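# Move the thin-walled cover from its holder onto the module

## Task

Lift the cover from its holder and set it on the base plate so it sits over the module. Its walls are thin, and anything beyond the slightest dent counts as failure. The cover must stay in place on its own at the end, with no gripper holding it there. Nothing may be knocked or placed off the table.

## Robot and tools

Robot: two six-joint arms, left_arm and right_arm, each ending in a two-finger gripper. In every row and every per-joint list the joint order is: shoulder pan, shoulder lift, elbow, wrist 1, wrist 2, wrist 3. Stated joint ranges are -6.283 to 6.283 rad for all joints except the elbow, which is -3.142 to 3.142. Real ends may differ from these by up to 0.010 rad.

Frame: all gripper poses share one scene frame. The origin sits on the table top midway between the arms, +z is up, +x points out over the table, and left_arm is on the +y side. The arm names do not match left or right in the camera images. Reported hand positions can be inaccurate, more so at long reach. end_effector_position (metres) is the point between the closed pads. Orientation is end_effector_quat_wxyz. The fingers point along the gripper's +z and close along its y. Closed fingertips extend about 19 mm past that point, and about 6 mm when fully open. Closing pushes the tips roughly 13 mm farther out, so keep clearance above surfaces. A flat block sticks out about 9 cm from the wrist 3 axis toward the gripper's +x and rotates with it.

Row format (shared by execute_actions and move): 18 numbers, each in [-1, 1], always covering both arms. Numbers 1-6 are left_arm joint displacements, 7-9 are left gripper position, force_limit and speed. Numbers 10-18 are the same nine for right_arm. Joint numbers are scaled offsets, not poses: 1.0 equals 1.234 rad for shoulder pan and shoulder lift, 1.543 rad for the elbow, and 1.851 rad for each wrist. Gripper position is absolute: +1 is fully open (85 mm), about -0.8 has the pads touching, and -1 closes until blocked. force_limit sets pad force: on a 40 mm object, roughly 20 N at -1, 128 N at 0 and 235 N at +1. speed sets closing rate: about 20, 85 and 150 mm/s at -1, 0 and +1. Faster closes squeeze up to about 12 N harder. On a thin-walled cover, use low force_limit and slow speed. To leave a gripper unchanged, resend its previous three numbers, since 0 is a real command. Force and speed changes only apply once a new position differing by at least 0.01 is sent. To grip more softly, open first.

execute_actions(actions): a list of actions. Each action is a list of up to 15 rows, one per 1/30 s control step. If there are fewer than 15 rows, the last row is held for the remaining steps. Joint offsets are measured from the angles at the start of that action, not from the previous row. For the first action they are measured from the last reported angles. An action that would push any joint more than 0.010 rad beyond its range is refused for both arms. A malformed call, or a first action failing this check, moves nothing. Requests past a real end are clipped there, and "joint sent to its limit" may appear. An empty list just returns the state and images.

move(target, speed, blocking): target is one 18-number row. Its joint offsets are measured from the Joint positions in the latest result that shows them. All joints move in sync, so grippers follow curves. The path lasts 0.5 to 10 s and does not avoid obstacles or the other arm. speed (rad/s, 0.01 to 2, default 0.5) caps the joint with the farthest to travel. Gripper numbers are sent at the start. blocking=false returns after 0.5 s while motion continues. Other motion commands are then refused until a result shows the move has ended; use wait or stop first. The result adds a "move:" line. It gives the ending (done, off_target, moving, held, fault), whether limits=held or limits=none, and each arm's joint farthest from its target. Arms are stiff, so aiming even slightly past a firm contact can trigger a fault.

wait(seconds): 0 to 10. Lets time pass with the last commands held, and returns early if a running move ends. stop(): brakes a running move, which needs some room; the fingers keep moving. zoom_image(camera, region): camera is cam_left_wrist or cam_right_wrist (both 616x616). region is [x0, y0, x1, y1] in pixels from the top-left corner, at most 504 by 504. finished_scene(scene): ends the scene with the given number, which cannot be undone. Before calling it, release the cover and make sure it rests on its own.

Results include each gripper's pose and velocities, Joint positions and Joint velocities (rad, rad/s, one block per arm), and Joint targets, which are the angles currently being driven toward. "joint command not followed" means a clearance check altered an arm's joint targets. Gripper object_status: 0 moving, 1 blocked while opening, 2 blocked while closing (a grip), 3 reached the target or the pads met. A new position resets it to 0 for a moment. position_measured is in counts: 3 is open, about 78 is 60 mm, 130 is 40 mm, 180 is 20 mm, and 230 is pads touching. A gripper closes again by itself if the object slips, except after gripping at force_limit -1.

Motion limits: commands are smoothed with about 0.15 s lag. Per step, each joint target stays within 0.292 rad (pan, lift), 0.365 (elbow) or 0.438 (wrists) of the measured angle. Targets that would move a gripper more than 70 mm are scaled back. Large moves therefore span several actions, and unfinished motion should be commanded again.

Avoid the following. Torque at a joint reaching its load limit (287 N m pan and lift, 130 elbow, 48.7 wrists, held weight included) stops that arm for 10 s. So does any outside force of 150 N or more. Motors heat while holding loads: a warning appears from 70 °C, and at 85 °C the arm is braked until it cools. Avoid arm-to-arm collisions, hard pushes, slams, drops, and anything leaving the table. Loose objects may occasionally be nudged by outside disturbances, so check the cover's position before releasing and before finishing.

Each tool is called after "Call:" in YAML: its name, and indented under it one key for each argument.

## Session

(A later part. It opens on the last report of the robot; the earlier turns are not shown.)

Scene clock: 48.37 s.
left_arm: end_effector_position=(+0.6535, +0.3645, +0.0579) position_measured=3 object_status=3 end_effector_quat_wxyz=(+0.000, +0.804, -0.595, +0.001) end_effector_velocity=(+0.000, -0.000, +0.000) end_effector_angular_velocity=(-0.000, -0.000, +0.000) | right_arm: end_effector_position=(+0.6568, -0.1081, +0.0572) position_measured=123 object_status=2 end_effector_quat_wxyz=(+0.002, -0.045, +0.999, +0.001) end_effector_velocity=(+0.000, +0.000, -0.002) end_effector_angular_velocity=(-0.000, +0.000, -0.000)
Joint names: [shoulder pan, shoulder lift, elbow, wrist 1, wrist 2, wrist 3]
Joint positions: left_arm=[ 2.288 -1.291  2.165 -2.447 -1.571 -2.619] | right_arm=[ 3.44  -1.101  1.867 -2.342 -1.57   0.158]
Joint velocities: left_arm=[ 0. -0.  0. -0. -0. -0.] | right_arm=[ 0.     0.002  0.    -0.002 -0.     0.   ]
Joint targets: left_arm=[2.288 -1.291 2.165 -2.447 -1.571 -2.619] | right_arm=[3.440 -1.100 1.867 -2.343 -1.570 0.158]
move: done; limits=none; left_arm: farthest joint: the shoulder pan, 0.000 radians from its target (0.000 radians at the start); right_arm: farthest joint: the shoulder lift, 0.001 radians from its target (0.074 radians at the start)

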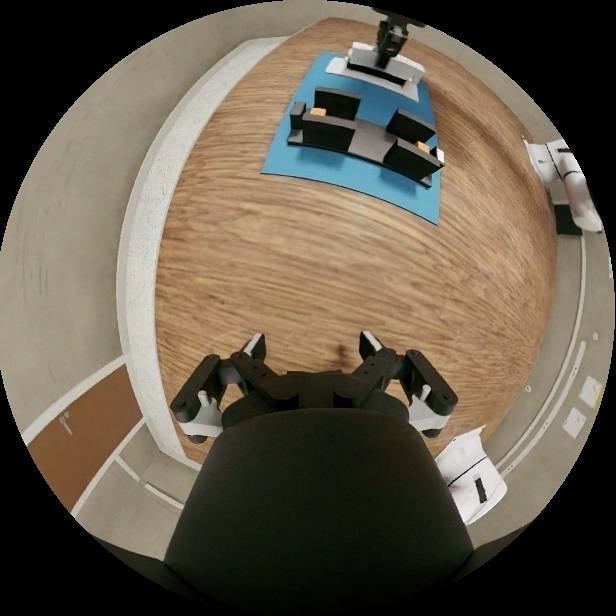

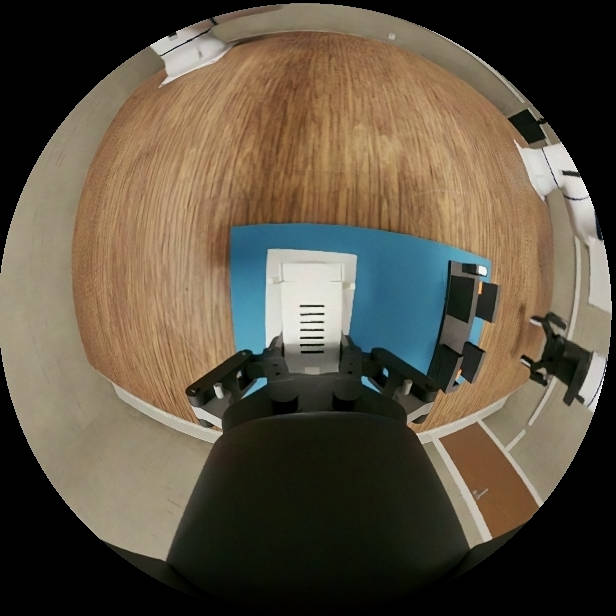

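Call:
move:
  target: [0,0,0,0,0,0,1,-1,0,0,-0.0167,-0.008,0.0178,0,0,-1,-0.9,-1]
  speed: 0.1

Call:
move:
  target: [0,0,0,0,0,0,1,-1,0,-0.0037,0.0154,-0.0191,0.0057,0,-0.0025,-1,-0.9,-1]
  speed: 0.1

Call:
move:
  target: [0,0,0,0,0,0,1,-1,0,0,0.024,0.0115,-0.0255,0,0,-1,-0.9,-1]
  speed: 0.06

Scene clock: 50.67 s.
left_arm: end_effector_position=(+0.6535, +0.3645, +0.0579) position_measured=3 object_status=3 end_effector_quat_wxyz=(+0.000, +0.804, -0.595, +0.001) end_effector_velocity=(+0.000, +0.000, -0.000) end_effector_angular_velocity=(+0.001, -0.001, +0.000) | right_arm: end_effector_position=(+0.6582, -0.1078, +0.0764) position_measured=123 object_status=2 end_effector_quat_wxyz=(+0.002, -0.045, +0.999, +0.001) end_effector_velocity=(-0.000, -0.000, +0.002) end_effector_angular_velocity=(-0.000, -0.000, -0.001)
Joint names: [shoulder pan, shoulder lift, elbow, wrist 1, wrist 2, wrist 3]
Joint positions: left_arm=[ 2.288 -1.291  2.165 -2.447 -1.571 -2.619] | right_arm=[ 3.44  -1.121  1.855 -2.31  -1.57   0.158]
Joint velocities: left_arm=[-0.     0.    -0.     0.     0.002 -0.   ] | right_arm=[-0.    -0.002 -0.001  0.002 -0.     0.001]
Joint targets: left_arm=[2.288 -1.291 2.165 -2.447 -1.571 -2.619] | right_arm=[3.440 -1.121 1.855 -2.309 -1.570 0.158]
move: done; limits=none; left_arm: farthest joint: the shoulder pan, 0.000 radians from its target (0.000 radians at the start); right_arm: farthest joint: the shoulder lift, 0.001 radians from its target (0.021 radians at the start)

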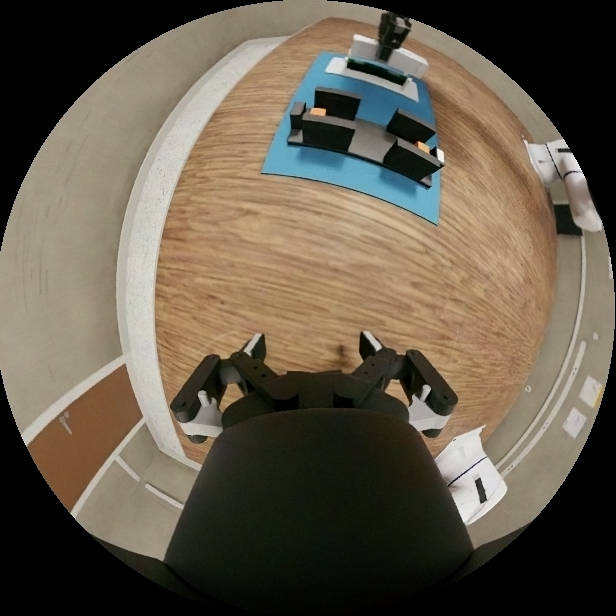

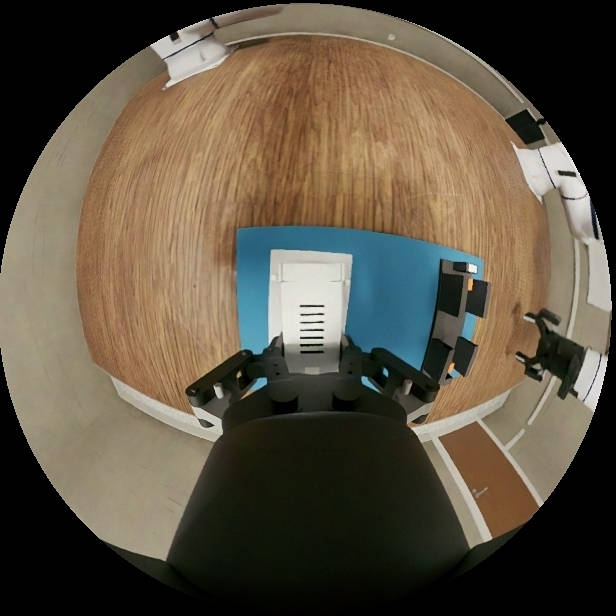

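Scene clock: 51.50 s.
left_arm: end_effector_position=(+0.6535, +0.3645, +0.0579) position_measured=3 object_status=3 end_effector_quat_wxyz=(+0.000, +0.804, -0.595, +0.001) end_effector_velocity=(+0.000, -0.000, +0.000) end_effector_angular_velocity=(+0.000, -0.002, +0.001) | right_arm: end_effector_position=(+0.6737, -0.1077, +0.0756) position_measured=123 object_status=2 end_effector_quat_wxyz=(+0.002, -0.045, +0.999, +0.001) end_effector_velocity=(+0.002, +0.000, -0.000) end_effector_angular_velocity=(+0.000, +0.000, +0.000)
Joint names: [shoulder pan, shoulder lift, elbow, wrist 1, wrist 2, wrist 3]
Joint positions: left_arm=[ 2.288 -1.291  2.165 -2.447 -1.571 -2.619] | right_arm=[ 3.435 -1.102  1.826 -2.299 -1.57   0.154]
Joint velocities: left_arm=[-0.    -0.    -0.    -0.001  0.001 -0.001] | right_arm=[-0.     0.002 -0.003  0.001  0.    -0.001]
Joint targets: left_arm=[2.288 -1.291 2.165 -2.447 -1.571 -2.619] | right_arm=[3.435 -1.102 1.826 -2.299 -1.570 0.153]
move: done; limits=none; left_arm: farthest joint: the shoulder pan, 0.000 radians from its target (0.000 radians at the start); right_arm: farthest joint: the elbow, 0.001 radians from its target (0.030 radians at the start)

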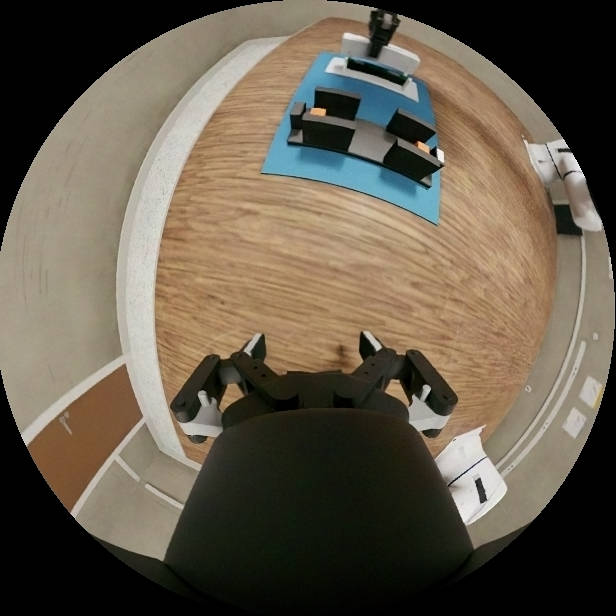

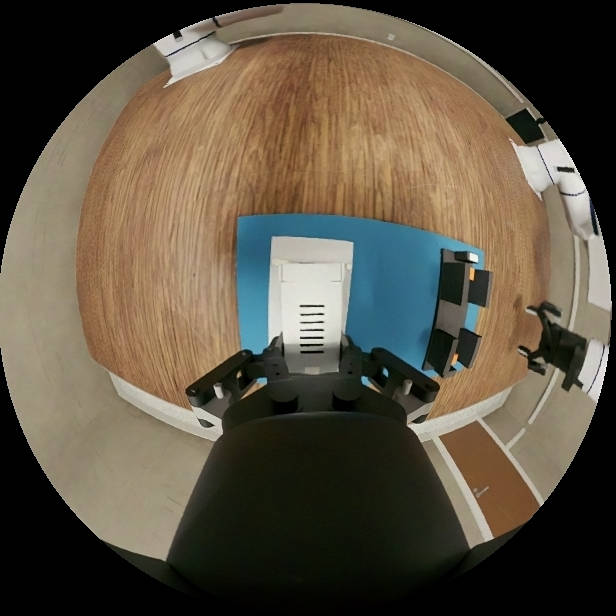

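Scene clock: 52.67 s.
left_arm: end_effector_position=(+0.6535, +0.3645, +0.0579) position_measured=3 object_status=3 end_effector_quat_wxyz=(+0.000, +0.804, -0.595, +0.001) end_effector_velocity=(+0.001, +0.001, -0.000) end_effector_angular_velocity=(+0.002, -0.001, +0.001) | right_arm: end_effector_position=(+0.6715, -0.1083, +0.0475) position_measured=123 object_status=2 end_effector_quat_wxyz=(+0.002, -0.045, +0.999, +0.001) end_effector_velocity=(-0.001, +0.000, -0.002) end_effector_angular_velocity=(+0.000, +0.000, -0.000)
Joint names: [shoulder pan, shoulder lift, elbow, wrist 1, wrist 2, wrist 3]
Joint positions: left_arm=[ 2.288 -1.291  2.165 -2.447 -1.571 -2.619] | right_arm=[ 3.435 -1.073  1.844 -2.346 -1.57   0.154]
Joint velocities: left_arm=[ 0.     0.    -0.     0.     0.002 -0.   ] | right_arm=[ 0.     0.002  0.002 -0.003  0.     0.001]
Joint targets: left_arm=[2.288 -1.291 2.165 -2.447 -1.571 -2.619] | right_arm=[3.435 -1.073 1.844 -2.346 -1.570 0.154]
move: done; limits=none; left_arm: farthest joint: the shoulder pan, 0.000 radians from its target (0.000 radians at the start); right_arm: farthest joint: the shoulder pan, 0.000 radians from its target (0.000 radians at the start)

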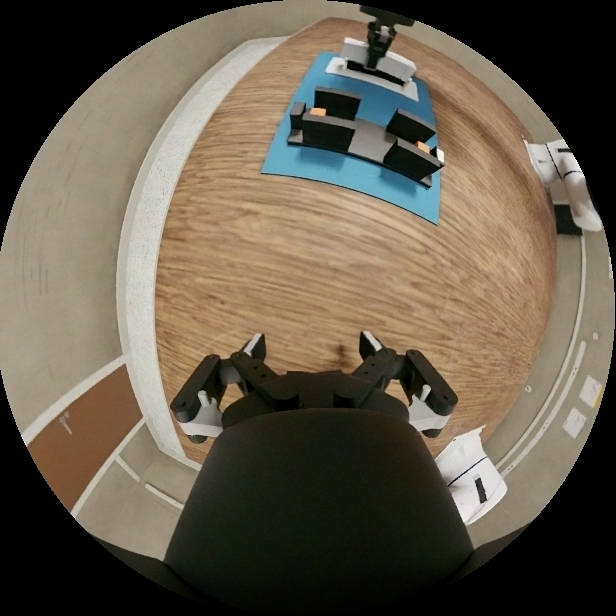

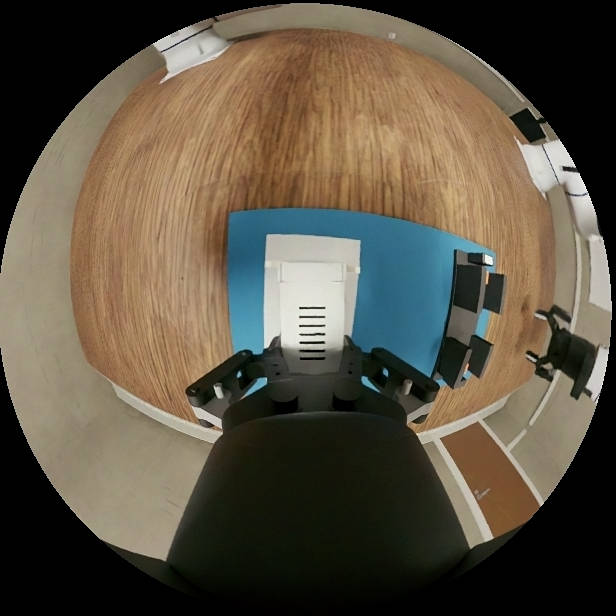

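Call:
zoom_image:
  camera: "cam_left_wrist"
  region: [280, 20, 460, 140]

Region (280, 20, 460, 140) of cam_left_wrist's 616x616 image, scaled by 2.800, with more detail than that image has.

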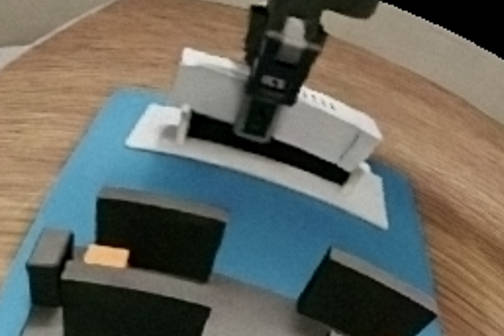

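Call:
move:
  target: [0,0,0,0,0,0,1,-1,0,0,0,0,0,0,0,0.3,-1,-1]

Call:
move:
  target: [0,0,0,0,0,0,1,-1,0,0,-0.07,-0.03,0.07,0,0,0.3,-1,-1]
  speed: 0.3

Scene clock: 53.93 s.
left_arm: end_effector_position=(+0.6535, +0.3645, +0.0579) position_measured=3 object_status=3 end_effector_quat_wxyz=(+0.000, +0.804, -0.595, +0.001) end_effector_velocity=(-0.000, -0.000, +0.000) end_effector_angular_velocity=(-0.000, +0.001, -0.000) | right_arm: end_effector_position=(+0.6715, -0.1083, +0.0475) position_measured=91 object_status=0 end_effector_quat_wxyz=(+0.002, -0.045, +0.999, +0.001) end_effector_velocity=(-0.002, -0.001, -0.001) end_effector_angular_velocity=(-0.002, +0.003, +0.000)
Joint names: [shoulder pan, shoulder lift, elbow, wrist 1, wrist 2, wrist 3]
Joint positions: left_arm=[ 2.288 -1.291  2.165 -2.447 -1.571 -2.619] | right_arm=[ 3.435 -1.073  1.844 -2.346 -1.57   0.154]
Joint velocities: left_arm=[-0.    -0.001  0.     0.001 -0.001  0.   ] | right_arm=[ 0.    -0.     0.003  0.001 -0.001  0.   ]
Joint targets: left_arm=[2.288 -1.291 2.165 -2.447 -1.571 -2.619] | right_arm=[3.435 -1.073 1.844 -2.346 -1.570 0.154]
move: done; limits=none; left_arm: farthest joint: the shoulder pan, 0.000 radians from its target (0.000 radians at the start); right_arm: farthest joint: the shoulder pan, 0.000 radians from its target (0.000 radians at the start)

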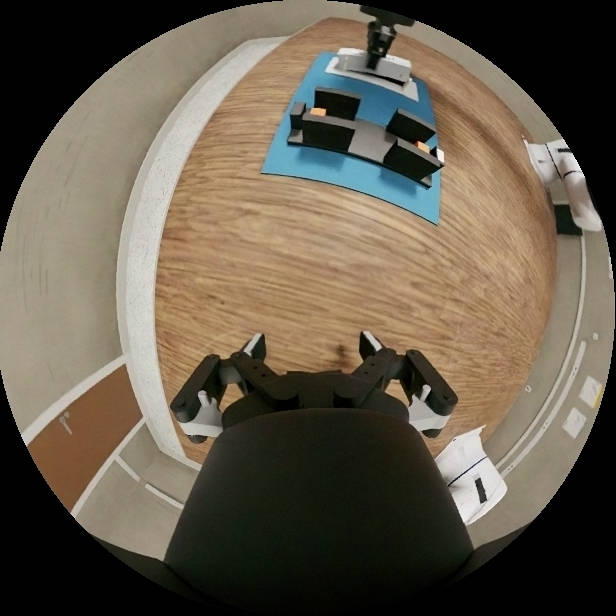

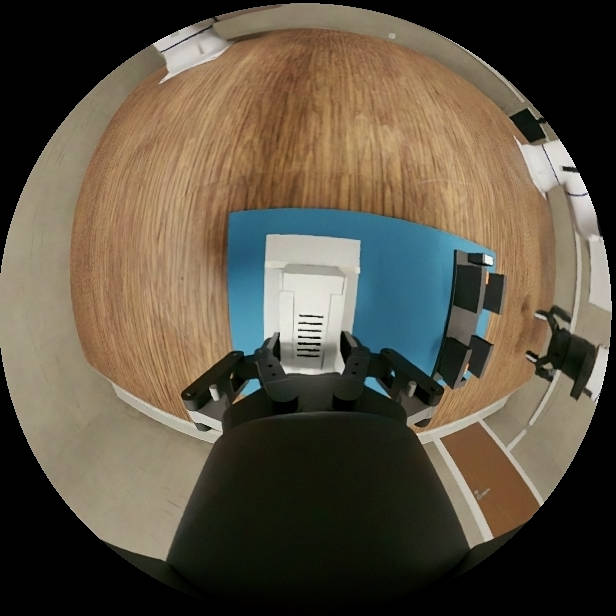

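Scene clock: 54.93 s.
left_arm: end_effector_position=(+0.6535, +0.3645, +0.0579) position_measured=3 object_status=3 end_effector_quat_wxyz=(+0.000, +0.804, -0.595, +0.001) end_effector_velocity=(+0.000, -0.001, +0.000) end_effector_angular_velocity=(-0.002, +0.001, +0.000) | right_arm: end_effector_position=(+0.6737, -0.1077, +0.1286) position_measured=91 object_status=3 end_effector_quat_wxyz=(+0.004, -0.045, +0.999, +0.001) end_effector_velocity=(+0.001, +0.000, +0.003) end_effector_angular_velocity=(+0.001, -0.002, +0.000)
Joint names: [shoulder pan, shoulder lift, elbow, wrist 1, wrist 2, wrist 3]
Joint positions: left_arm=[ 2.288 -1.291  2.165 -2.447 -1.571 -2.619] | right_arm=[ 3.435 -1.159  1.798 -2.217 -1.57   0.154]
Joint velocities: left_arm=[ 0.     0.    -0.001 -0.001 -0.002 -0.   ] | right_arm=[ 0.    -0.002 -0.002  0.002  0.    -0.   ]
Joint targets: left_arm=[2.288 -1.291 2.165 -2.447 -1.571 -2.619] | right_arm=[3.435 -1.159 1.797 -2.217 -1.570 0.154]
move: done; limits=none; left_arm: farthest joint: the shoulder pan, 0.000 radians from its target (0.000 radians at the start); right_arm: farthest joint: the wrist 1, 0.001 radians from its target (0.130 radians at the start)

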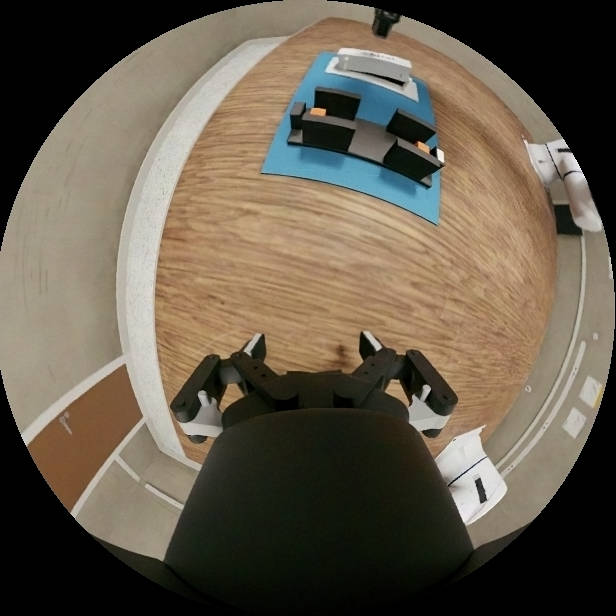

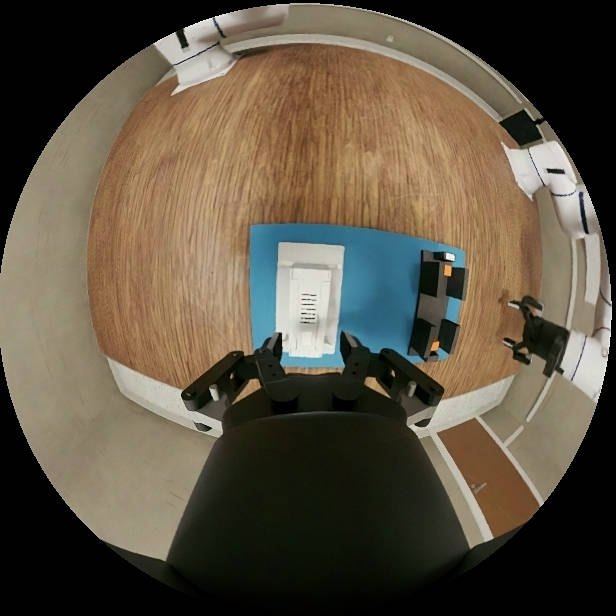

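Call:
zoom_image:
  camera: "cam_left_wrist"
  region: [280, 20, 460, 140]

Region (280, 20, 460, 140) of cam_left_wrist's 616x616 image, scaled by 2.800, with more detail than that image has.

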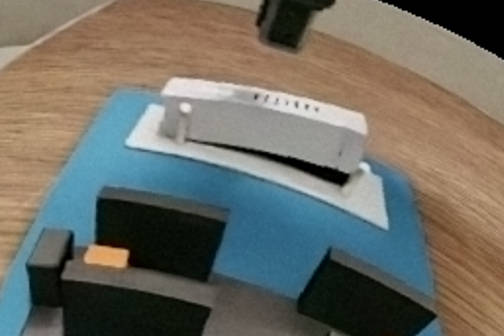

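Call:
move:
  target: [0,0,0,0,0,0,1,-1,0,0,0.07,0.03,-0.07,0,0,0.3,-1,-1]
  speed: 0.15

Call:
move:
  target: [0,0,0,0,0,0,1,-1,0,0,0,0,0,0,0,-1,-0.9,-1]

Call:
move:
  target: [0,0,0,0,0,0,1,-1,0,0.0015,-0.0302,-0.0039,0.0232,0,0.001,-1,-0.9,-1]
  speed: 0.08

Call:
move:
  target: [0,0,0,0,0,0,1,-1,0,0,0.024,0.0115,-0.0255,0,0,-1,-0.9,-1]
  speed: 0.06

Call:
move:
  target: [0,0,0,0,0,0,1,-1,0,0,0,0,0,0,0,0.3,-1,-1]

Call:
move:
  target: [0,0,0,0,0,0,1,-1,0,0,-0.07,-0.03,0.07,0,0,0.3,-1,-1]
  speed: 0.3

Scene clock: 56.93 s.
left_arm: end_effector_position=(+0.6535, +0.3645, +0.0579) position_measured=3 object_status=3 end_effector_quat_wxyz=(+0.000, +0.804, -0.595, +0.001) end_effector_velocity=(-0.001, +0.000, -0.000) end_effector_angular_velocity=(-0.001, +0.002, +0.001) | right_arm: end_effector_position=(+0.6715, -0.1083, +0.0474) position_measured=91 object_status=3 end_effector_quat_wxyz=(+0.002, -0.045, +0.999, +0.001) end_effector_velocity=(+0.000, -0.000, -0.001) end_effector_angular_velocity=(-0.000, -0.000, -0.000)
Joint names: [shoulder pan, shoulder lift, elbow, wrist 1, wrist 2, wrist 3]
Joint positions: left_arm=[ 2.288 -1.291  2.165 -2.447 -1.571 -2.619] | right_arm=[ 3.435 -1.073  1.844 -2.346 -1.57   0.154]
Joint velocities: left_arm=[ 0.     0.     0.001 -0.    -0.002 -0.   ] | right_arm=[-0.     0.002  0.    -0.002 -0.     0.   ]
Joint targets: left_arm=[2.288 -1.291 2.165 -2.447 -1.571 -2.619] | right_arm=[3.435 -1.073 1.844 -2.347 -1.570 0.154]
move: done; limits=none; left_arm: farthest joint: the shoulder pan, 0.000 radians from its target (0.000 radians at the start); right_arm: farthest joint: the elbow, 0.001 radians from its target (0.047 radians at the start)

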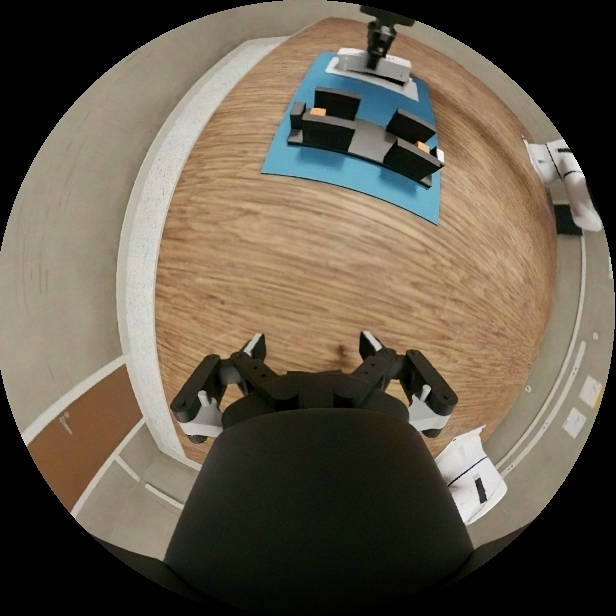

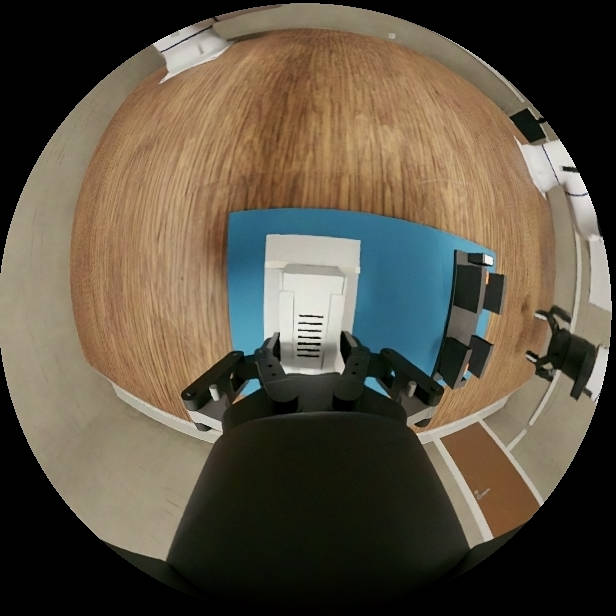

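Scene clock: 57.83 s.
left_arm: end_effector_position=(+0.6535, +0.3645, +0.0579) position_measured=3 object_status=3 end_effector_quat_wxyz=(+0.000, +0.804, -0.595, +0.001) end_effector_velocity=(-0.000, +0.001, -0.000) end_effector_angular_velocity=(+0.001, +0.000, +0.001) | right_arm: end_effector_position=(+0.6715, -0.1083, +0.0474) position_measured=123 object_status=2 end_effector_quat_wxyz=(+0.002, -0.045, +0.999, +0.001) end_effector_velocity=(+0.000, +0.000, +0.000) end_effector_angular_velocity=(-0.000, -0.000, +0.000)
Joint names: [shoulder pan, shoulder lift, elbow, wrist 1, wrist 2, wrist 3]
Joint positions: left_arm=[ 2.288 -1.291  2.165 -2.447 -1.571 -2.619] | right_arm=[ 3.435 -1.073  1.844 -2.346 -1.57   0.154]
Joint velocities: left_arm=[ 0.    -0.     0.001  0.     0.001 -0.001] | right_arm=[ 0.     0.    -0.001  0.001 -0.    -0.   ]
Joint targets: left_arm=[2.288 -1.291 2.165 -2.447 -1.571 -2.619] | right_arm=[3.435 -1.073 1.844 -2.346 -1.570 0.154]
move: done; limits=none; left_arm: farthest joint: the shoulder pan, 0.000 radians from its target (0.000 radians at the start); right_arm: farthest joint: the shoulder pan, 0.000 radians from its target (0.000 radians at the start)

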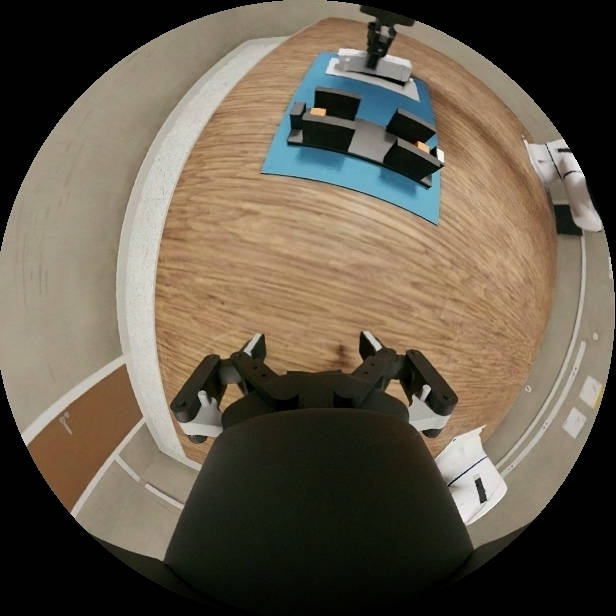

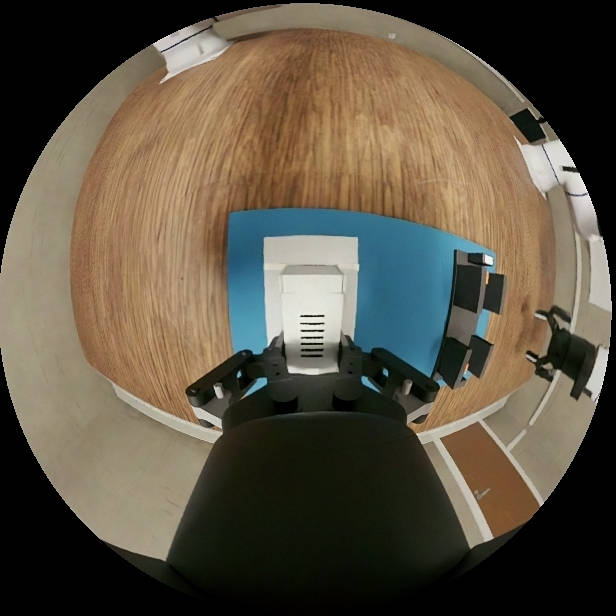

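Scene clock: 58.77 s.
left_arm: end_effector_position=(+0.6535, +0.3645, +0.0579) position_measured=3 object_status=3 end_effector_quat_wxyz=(+0.000, +0.804, -0.595, +0.001) end_effector_velocity=(-0.001, +0.001, -0.001) end_effector_angular_velocity=(+0.001, +0.002, -0.001) | right_arm: end_effector_position=(+0.6676, -0.1077, +0.0759) position_measured=123 object_status=2 end_effector_quat_wxyz=(+0.002, -0.045, +0.999, +0.001) end_effector_velocity=(-0.000, +0.000, +0.002) end_effector_angular_velocity=(+0.000, +0.000, +0.000)
Joint names: [shoulder pan, shoulder lift, elbow, wrist 1, wrist 2, wrist 3]
Joint positions: left_arm=[ 2.288 -1.291  2.165 -2.447 -1.571 -2.619] | right_arm=[ 3.437 -1.11   1.838 -2.304 -1.57   0.155]
Joint velocities: left_arm=[ 0.     0.     0.001  0.    -0.001  0.001] | right_arm=[ 0.    -0.003 -0.001  0.003  0.     0.   ]
Joint targets: left_arm=[2.288 -1.291 2.165 -2.447 -1.571 -2.619] | right_arm=[3.437 -1.110 1.838 -2.303 -1.570 0.155]
move: done; limits=none; left_arm: farthest joint: the shoulder pan, 0.000 radians from its target (0.000 radians at the start); right_arm: farthest joint: the shoulder lift, 0.001 radians from its target (0.038 radians at the start)

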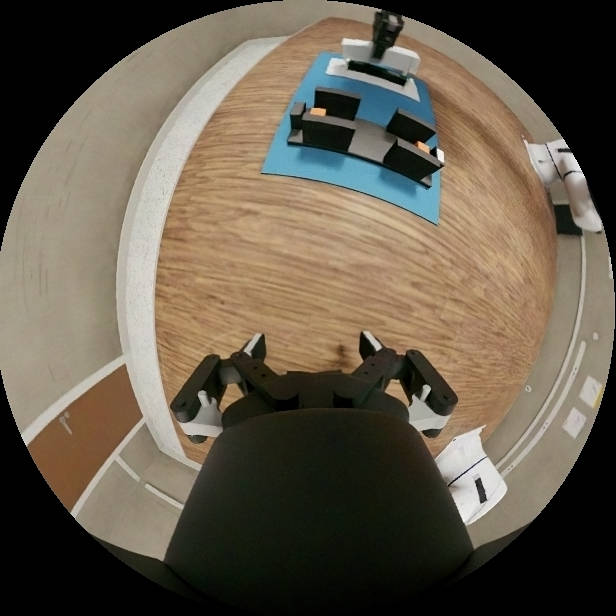

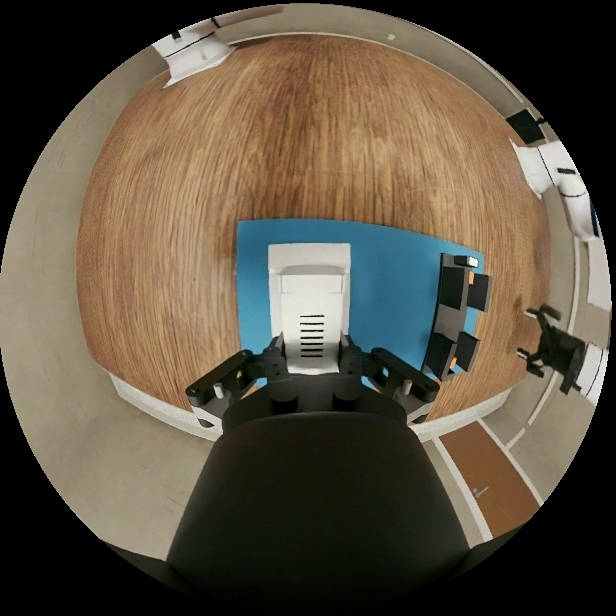

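Scene clock: 59.93 s.
left_arm: end_effector_position=(+0.6535, +0.3645, +0.0579) position_measured=3 object_status=3 end_effector_quat_wxyz=(+0.000, +0.804, -0.595, +0.001) end_effector_velocity=(-0.000, +0.001, -0.001) end_effector_angular_velocity=(+0.002, -0.001, -0.001) | right_arm: end_effector_position=(+0.6653, -0.1083, +0.0479) position_measured=123 object_status=2 end_effector_quat_wxyz=(+0.002, -0.045, +0.999, +0.001) end_effector_velocity=(+0.001, +0.000, -0.001) end_effector_angular_velocity=(+0.000, -0.002, +0.000)
Joint names: [shoulder pan, shoulder lift, elbow, wrist 1, wrist 2, wrist 3]
Joint positions: left_arm=[ 2.288 -1.291  2.165 -2.447 -1.571 -2.619] | right_arm=[ 3.437 -1.08   1.855 -2.351 -1.57   0.155]
Joint velocities: left_arm=[-0.     0.     0.001  0.     0.002  0.   ] | right_arm=[-0.     0.002 -0.001 -0.003 -0.    -0.   ]
Joint targets: left_arm=[2.288 -1.291 2.165 -2.447 -1.571 -2.619] | right_arm=[3.437 -1.080 1.855 -2.351 -1.570 0.155]
move: done; limits=none; left_arm: farthest joint: the shoulder pan, 0.000 radians from its target (0.000 radians at the start); right_arm: farthest joint: the wrist 1, 0.001 radians from its target (0.047 radians at the start)

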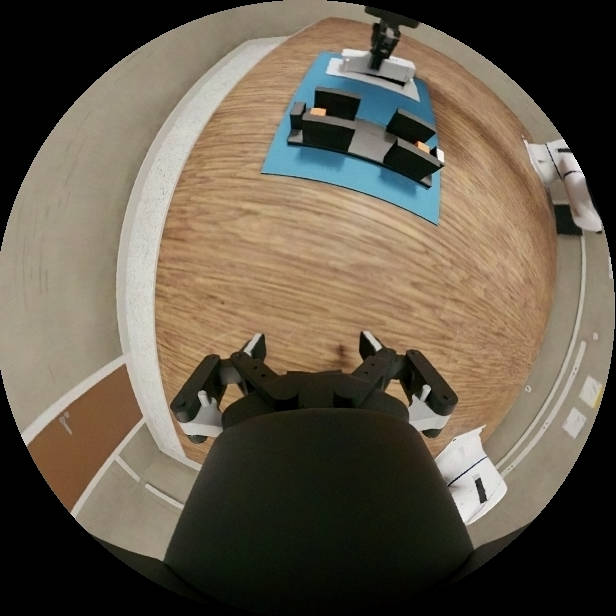

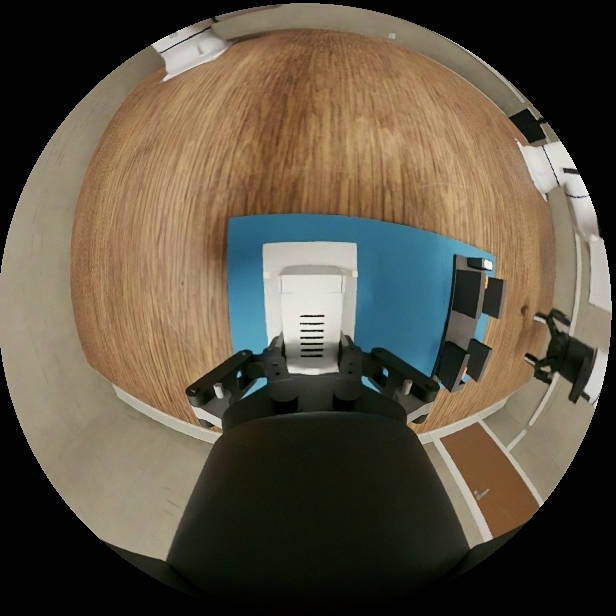

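Scene clock: 60.83 s.
left_arm: end_effector_position=(+0.6535, +0.3645, +0.0579) position_measured=3 object_status=3 end_effector_quat_wxyz=(+0.000, +0.804, -0.595, +0.001) end_effector_velocity=(+0.001, -0.001, +0.001) end_effector_angular_velocity=(-0.001, -0.001, +0.000) | right_arm: end_effector_position=(+0.6653, -0.1083, +0.0479) position_measured=91 object_status=0 end_effector_quat_wxyz=(+0.002, -0.045, +0.999, +0.001) end_effector_velocity=(-0.001, +0.000, -0.001) end_effector_angular_velocity=(+0.000, +0.001, +0.000)
Joint names: [shoulder pan, shoulder lift, elbow, wrist 1, wrist 2, wrist 3]
Joint positions: left_arm=[ 2.288 -1.291  2.165 -2.447 -1.571 -2.619] | right_arm=[ 3.437 -1.08   1.855 -2.351 -1.57   0.155]
Joint velocities: left_arm=[-0.    -0.    -0.001  0.     0.    -0.   ] | right_arm=[ 0.    -0.     0.001  0.     0.001  0.   ]
Joint targets: left_arm=[2.288 -1.291 2.165 -2.447 -1.571 -2.619] | right_arm=[3.437 -1.080 1.855 -2.351 -1.570 0.155]
move: done; limits=none; left_arm: farthest joint: the shoulder pan, 0.000 radians from its target (0.000 radians at the start); right_arm: farthest joint: the shoulder pan, 0.000 radians from its target (0.000 radians at the start)

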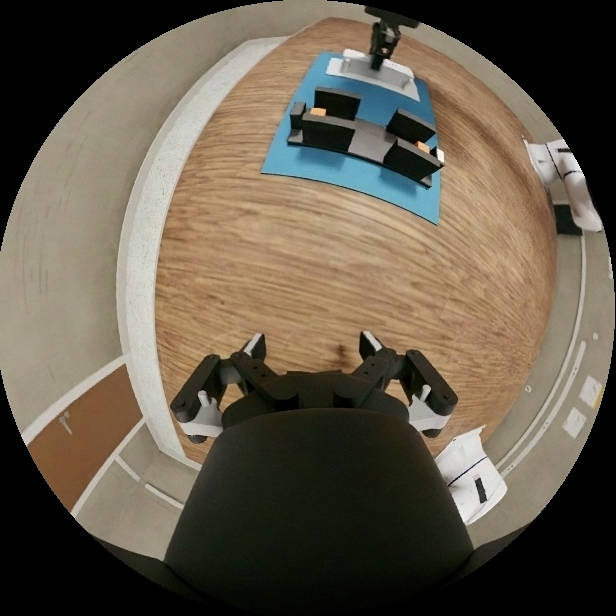

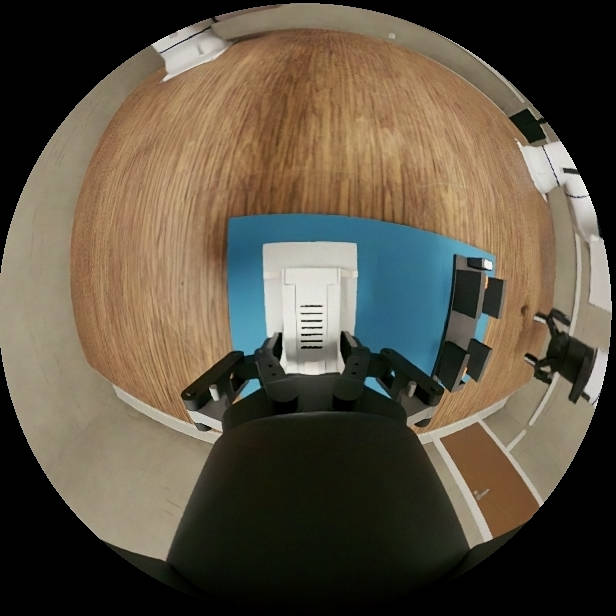

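Scene clock: 61.83 s.
left_arm: end_effector_position=(+0.6535, +0.3645, +0.0579) position_measured=3 object_status=3 end_effector_quat_wxyz=(+0.000, +0.804, -0.595, +0.001) end_effector_velocity=(-0.000, -0.000, -0.000) end_effector_angular_velocity=(-0.000, +0.000, +0.001) | right_arm: end_effector_position=(+0.6675, -0.1077, +0.1285) position_measured=91 object_status=3 end_effector_quat_wxyz=(+0.004, -0.045, +0.999, +0.001) end_effector_velocity=(-0.000, +0.000, +0.002) end_effector_angular_velocity=(-0.000, +0.000, +0.001)
Joint names: [shoulder pan, shoulder lift, elbow, wrist 1, wrist 2, wrist 3]
Joint positions: left_arm=[ 2.288 -1.291  2.165 -2.447 -1.571 -2.619] | right_arm=[ 3.437 -1.166  1.809 -2.221 -1.57   0.155]
Joint velocities: left_arm=[-0.     0.     0.    -0.    -0.001 -0.001] | right_arm=[ 0.    -0.002 -0.001  0.003 -0.    -0.   ]
Joint targets: left_arm=[2.288 -1.291 2.165 -2.447 -1.571 -2.619] | right_arm=[3.437 -1.167 1.809 -2.221 -1.570 0.155]
move: done; limits=none; left_arm: farthest joint: the shoulder pan, 0.000 radians from its target (0.000 radians at the start); right_arm: farthest joint: the elbow, 0.001 radians from its target (0.047 radians at the start)

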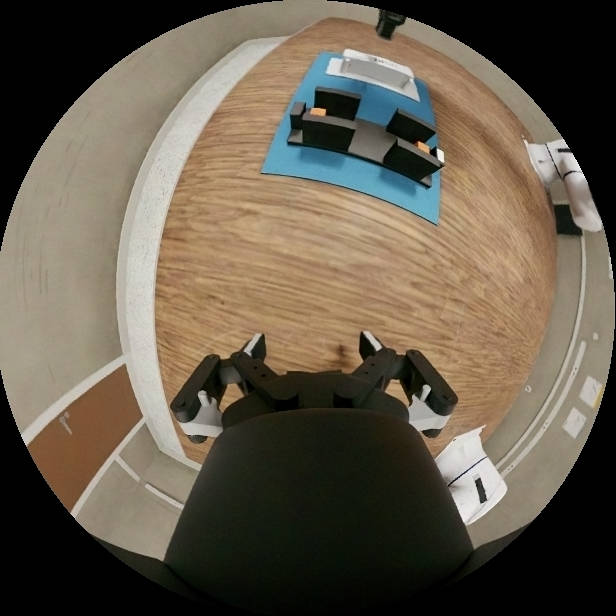

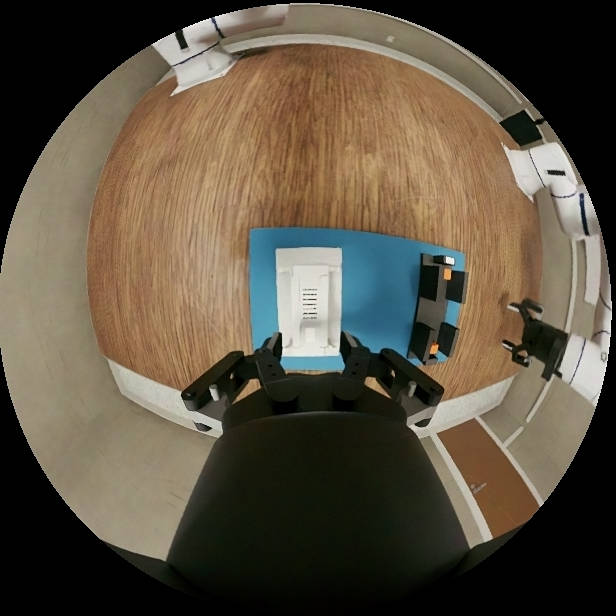

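Call:
execute_actions:
  actions: []

Scene clock: 62.60 s.
left_arm: end_effector_position=(+0.6535, +0.3645, +0.0579) position_measured=3 object_status=3 end_effector_quat_wxyz=(+0.000, +0.804, -0.595, +0.001) end_effector_velocity=(+0.001, -0.000, +0.000) end_effector_angular_velocity=(+0.000, -0.001, -0.000) | right_arm: end_effector_position=(+0.6675, -0.1077, +0.1287) position_measured=91 object_status=3 end_effector_quat_wxyz=(+0.004, -0.045, +0.999, +0.001) end_effector_velocity=(-0.000, -0.000, -0.000) end_effector_angular_velocity=(+0.000, +0.000, -0.000)
Joint names: [shoulder pan, shoulder lift, elbow, wrist 1, wrist 2, wrist 3]
Joint positions: left_arm=[ 2.288 -1.291  2.165 -2.447 -1.571 -2.619] | right_arm=[ 3.437 -1.167  1.809 -2.221 -1.57   0.155]
Joint velocities: left_arm=[ 0.    -0.    -0.001 -0.     0.001  0.   ] | right_arm=[-0. -0.  0. -0.  0. -0.]
Joint targets: left_arm=[2.288 -1.291 2.165 -2.447 -1.571 -2.619] | right_arm=[3.437 -1.167 1.809 -2.221 -1.570 0.155]

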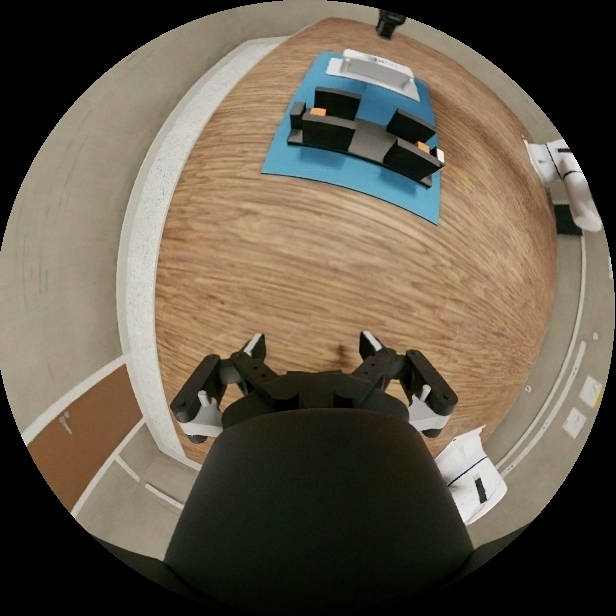

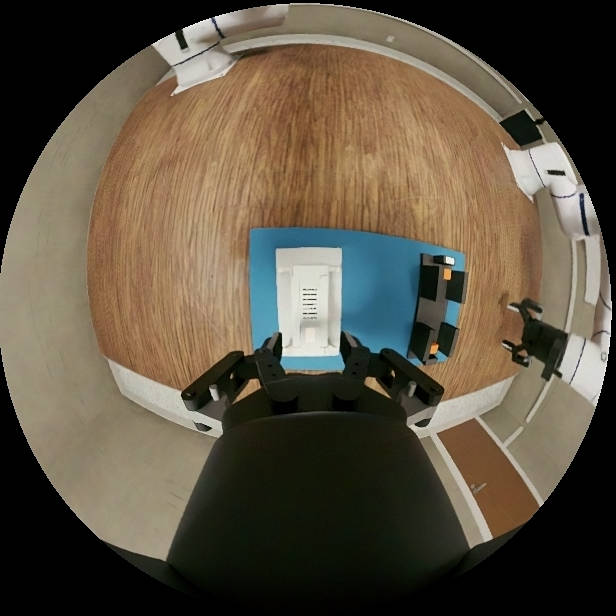

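Call:
zoom_image:
  camera: "cam_left_wrist"
  region: [280, 20, 460, 140]

Region (280, 20, 460, 140) of cam_left_wrist's 616x616 image, scaled by 2.800, with more detail than that image has.

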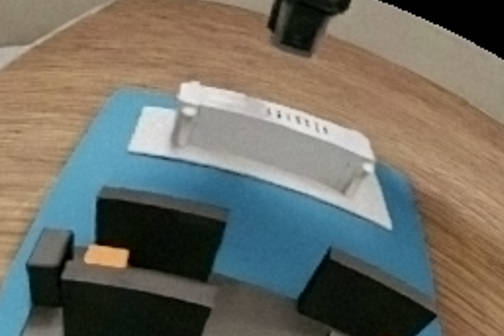

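Looks seated.

Call:
finished_scene:
  scene: 2

The scene is finished: the task was done.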